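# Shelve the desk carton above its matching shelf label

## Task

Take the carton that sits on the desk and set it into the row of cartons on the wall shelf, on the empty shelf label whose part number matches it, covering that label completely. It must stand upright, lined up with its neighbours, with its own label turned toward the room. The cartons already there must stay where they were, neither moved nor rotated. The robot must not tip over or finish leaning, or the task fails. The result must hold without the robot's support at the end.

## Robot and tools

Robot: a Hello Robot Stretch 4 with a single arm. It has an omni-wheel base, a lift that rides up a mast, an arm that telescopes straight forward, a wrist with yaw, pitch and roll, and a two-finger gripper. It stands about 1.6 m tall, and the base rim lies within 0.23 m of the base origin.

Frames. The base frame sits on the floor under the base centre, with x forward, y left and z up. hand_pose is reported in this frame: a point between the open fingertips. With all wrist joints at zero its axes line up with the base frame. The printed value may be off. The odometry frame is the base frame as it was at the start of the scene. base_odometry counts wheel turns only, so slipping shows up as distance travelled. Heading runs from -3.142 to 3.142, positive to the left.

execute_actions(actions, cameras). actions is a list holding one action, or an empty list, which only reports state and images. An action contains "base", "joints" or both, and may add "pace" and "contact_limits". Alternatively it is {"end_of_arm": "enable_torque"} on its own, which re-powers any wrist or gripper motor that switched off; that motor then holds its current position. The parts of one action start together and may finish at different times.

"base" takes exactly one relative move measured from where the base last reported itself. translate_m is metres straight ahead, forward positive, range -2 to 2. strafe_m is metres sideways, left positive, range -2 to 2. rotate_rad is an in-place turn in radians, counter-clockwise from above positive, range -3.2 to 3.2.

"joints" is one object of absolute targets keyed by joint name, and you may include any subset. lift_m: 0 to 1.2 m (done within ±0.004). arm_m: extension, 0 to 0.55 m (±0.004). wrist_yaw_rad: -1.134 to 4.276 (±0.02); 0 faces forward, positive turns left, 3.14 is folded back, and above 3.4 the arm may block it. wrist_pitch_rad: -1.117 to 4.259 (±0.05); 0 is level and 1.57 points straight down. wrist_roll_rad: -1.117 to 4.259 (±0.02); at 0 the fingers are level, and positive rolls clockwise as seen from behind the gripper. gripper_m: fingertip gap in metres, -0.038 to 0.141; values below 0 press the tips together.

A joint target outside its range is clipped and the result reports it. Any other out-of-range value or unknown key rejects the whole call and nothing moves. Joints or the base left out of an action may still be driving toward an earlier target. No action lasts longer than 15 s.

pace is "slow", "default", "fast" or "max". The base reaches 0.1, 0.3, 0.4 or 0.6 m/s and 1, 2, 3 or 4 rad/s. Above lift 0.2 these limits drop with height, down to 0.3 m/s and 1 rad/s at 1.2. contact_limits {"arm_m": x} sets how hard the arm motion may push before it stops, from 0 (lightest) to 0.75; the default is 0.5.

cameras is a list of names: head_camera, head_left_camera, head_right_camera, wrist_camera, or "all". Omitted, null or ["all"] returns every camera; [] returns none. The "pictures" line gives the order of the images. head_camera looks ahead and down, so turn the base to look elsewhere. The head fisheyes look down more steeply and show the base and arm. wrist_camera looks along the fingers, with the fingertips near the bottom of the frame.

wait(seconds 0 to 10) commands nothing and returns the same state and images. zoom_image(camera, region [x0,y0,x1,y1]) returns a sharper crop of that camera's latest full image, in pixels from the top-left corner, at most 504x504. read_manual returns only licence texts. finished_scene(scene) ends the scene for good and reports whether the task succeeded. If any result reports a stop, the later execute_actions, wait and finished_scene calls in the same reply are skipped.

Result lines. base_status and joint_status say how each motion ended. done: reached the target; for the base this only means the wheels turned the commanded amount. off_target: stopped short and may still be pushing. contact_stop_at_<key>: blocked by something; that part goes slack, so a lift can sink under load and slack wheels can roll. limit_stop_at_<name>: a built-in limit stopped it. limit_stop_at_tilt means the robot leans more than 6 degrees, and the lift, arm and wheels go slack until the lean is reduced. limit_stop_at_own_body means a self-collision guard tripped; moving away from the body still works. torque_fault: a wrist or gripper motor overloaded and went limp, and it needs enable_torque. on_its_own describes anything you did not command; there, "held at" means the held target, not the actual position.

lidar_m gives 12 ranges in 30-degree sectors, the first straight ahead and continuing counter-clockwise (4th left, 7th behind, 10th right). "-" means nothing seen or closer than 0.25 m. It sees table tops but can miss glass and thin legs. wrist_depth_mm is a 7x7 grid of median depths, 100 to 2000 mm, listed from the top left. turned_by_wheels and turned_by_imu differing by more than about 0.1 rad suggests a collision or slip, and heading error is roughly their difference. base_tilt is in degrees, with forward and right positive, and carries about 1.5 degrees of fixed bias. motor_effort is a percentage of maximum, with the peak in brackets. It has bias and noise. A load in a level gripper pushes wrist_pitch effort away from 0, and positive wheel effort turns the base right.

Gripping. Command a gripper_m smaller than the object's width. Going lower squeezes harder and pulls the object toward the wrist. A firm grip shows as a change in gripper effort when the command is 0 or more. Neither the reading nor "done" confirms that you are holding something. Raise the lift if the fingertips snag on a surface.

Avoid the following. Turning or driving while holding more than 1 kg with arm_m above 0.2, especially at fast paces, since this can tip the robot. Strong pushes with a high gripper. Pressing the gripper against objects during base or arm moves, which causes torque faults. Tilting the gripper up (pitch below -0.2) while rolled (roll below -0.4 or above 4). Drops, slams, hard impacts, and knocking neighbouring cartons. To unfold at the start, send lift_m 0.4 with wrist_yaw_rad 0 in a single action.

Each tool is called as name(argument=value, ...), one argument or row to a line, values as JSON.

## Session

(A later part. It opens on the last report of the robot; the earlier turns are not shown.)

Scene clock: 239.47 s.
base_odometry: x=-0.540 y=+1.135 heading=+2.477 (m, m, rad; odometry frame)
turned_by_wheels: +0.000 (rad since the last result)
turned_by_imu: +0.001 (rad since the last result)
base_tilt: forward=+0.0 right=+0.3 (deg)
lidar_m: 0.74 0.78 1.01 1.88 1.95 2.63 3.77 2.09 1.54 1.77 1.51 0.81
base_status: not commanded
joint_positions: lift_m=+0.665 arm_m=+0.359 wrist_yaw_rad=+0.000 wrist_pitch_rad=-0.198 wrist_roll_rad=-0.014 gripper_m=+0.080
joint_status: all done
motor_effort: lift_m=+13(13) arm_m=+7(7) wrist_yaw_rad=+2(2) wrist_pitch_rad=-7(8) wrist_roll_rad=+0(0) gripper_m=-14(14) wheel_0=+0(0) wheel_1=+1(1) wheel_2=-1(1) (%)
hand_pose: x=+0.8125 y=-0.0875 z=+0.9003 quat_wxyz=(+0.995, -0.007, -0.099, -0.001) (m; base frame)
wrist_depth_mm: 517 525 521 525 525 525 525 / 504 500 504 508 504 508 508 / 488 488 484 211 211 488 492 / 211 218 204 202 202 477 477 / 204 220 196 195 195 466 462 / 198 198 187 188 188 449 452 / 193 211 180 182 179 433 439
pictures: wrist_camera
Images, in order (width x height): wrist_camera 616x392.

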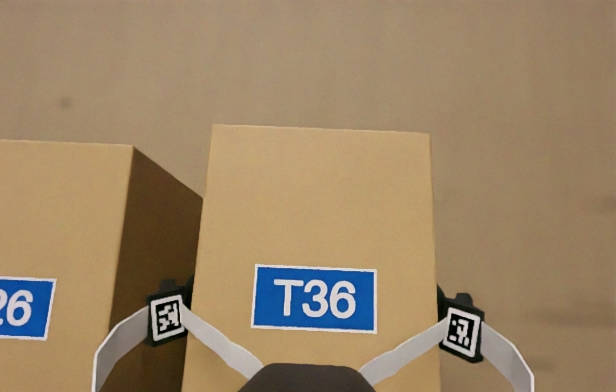

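execute_actions(
  actions=[
    {"joints":{"gripper_m":0.135}},
  ],
  cameras=[],
)

execute_actions(
  actions=[
    {"joints":{"arm_m":0.0,"wrist_pitch_rad":0.25}},
  ],
  cameras=["wrist_camera","head_camera"],
)

Scene clock: 249.53 s.
base_odometry: x=-0.540 y=+1.135 heading=+2.477 (m, m, rad; odometry frame)
turned_by_wheels: +0.000 (rad since the last result)
turned_by_imu: +0.001 (rad since the last result)
base_tilt: forward=+0.0 right=+0.2 (deg)
lidar_m: 0.73 0.78 1.03 1.90 1.95 2.68 3.77 2.08 1.55 1.74 1.51 0.80
base_status: not commanded
joint_positions: lift_m=+0.665 arm_m=+0.359 wrist_yaw_rad=+0.000 wrist_pitch_rad=-0.197 wrist_roll_rad=-0.014 gripper_m=+0.135
joint_status: all done
motor_effort: lift_m=+13(13) arm_m=+7(7) wrist_yaw_rad=+2(2) wrist_pitch_rad=-9(9) wrist_roll_rad=+0(1) gripper_m=-1(17) wheel_0=+0(0) wheel_1=+1(1) wheel_2=-1(1) (%)
hand_pose: x=+0.8125 y=-0.0875 z=+0.9002 quat_wxyz=(+0.995, -0.007, -0.099, -0.001) (m; base frame)
wrist_depth_mm: 521 521 525 521 525 525 530 / 500 504 504 504 508 508 508 / 488 488 488 488 492 492 496 / 211 218 210 208 208 477 477 / 204 220 204 202 202 462 466 / 198 200 196 196 196 214 452 / 193 198 191 148 190 436 436
pictures: none
No camera images: the call's "cameras" was empty. Leave "cameras" out to get every camera's image.

Scene clock: 251.70 s.
base_odometry: x=-0.540 y=+1.135 heading=+2.477 (m, m, rad; odometry frame)
turned_by_wheels: +0.000 (rad since the last result)
turned_by_imu: +0.000 (rad since the last result)
base_tilt: forward=+0.0 right=+0.3 (deg)
lidar_m: 0.73 0.77 1.04 1.89 1.97 2.67 3.76 2.11 1.58 1.76 1.50 0.78
base_status: not commanded
joint_positions: lift_m=+0.665 arm_m=+0.002 wrist_yaw_rad=+0.000 wrist_pitch_rad=+0.252 wrist_roll_rad=-0.014 gripper_m=+0.135
joint_status: all done
motor_effort: lift_m=+19(19) arm_m=-7(10) wrist_yaw_rad=+1(8) wrist_pitch_rad=-8(97) wrist_roll_rad=-1(17) gripper_m=+0(1) wheel_0=-1(1) wheel_1=-1(1) wheel_2=+0(3) (%)
hand_pose: x=+0.4525 y=-0.0874 z=+0.7711 quat_wxyz=(+0.992, -0.007, +0.126, +0.001) (m; base frame)
wrist_depth_mm: 741 750 512 508 741 750 741 / 609 768 521 521 768 768 768 / 580 732 544 539 778 798 798 / 831 820 831 559 820 820 820 / 866 854 866 854 854 866 854 / 904 878 878 891 891 214 891 / 931 917 931 148 931 917 931
pictures: head_camera, wrist_camera
Images, in order (width x height): head_camera 420x560, wrist_camera 616x392.

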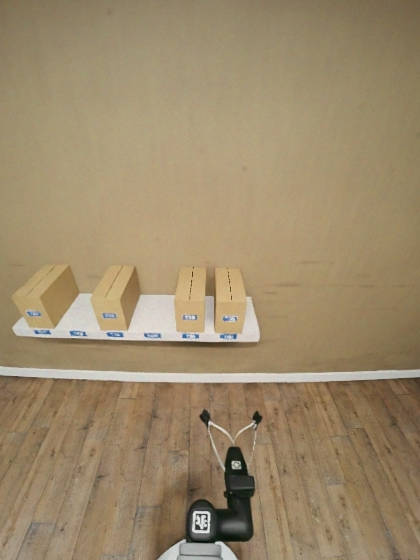

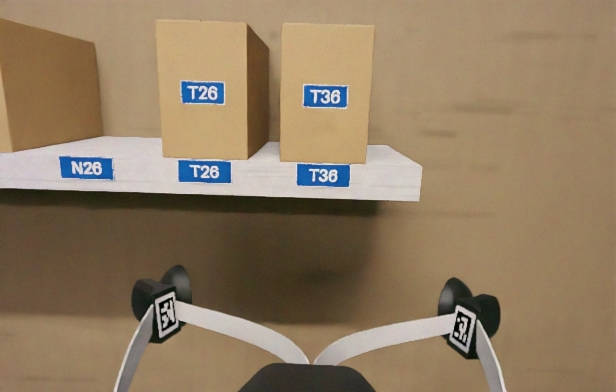

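The T36 carton stands upright over its label, with its front flush with the neighbouring carton's.

finished_scene(
  scene=2,
)

The scene is finished: the task was done.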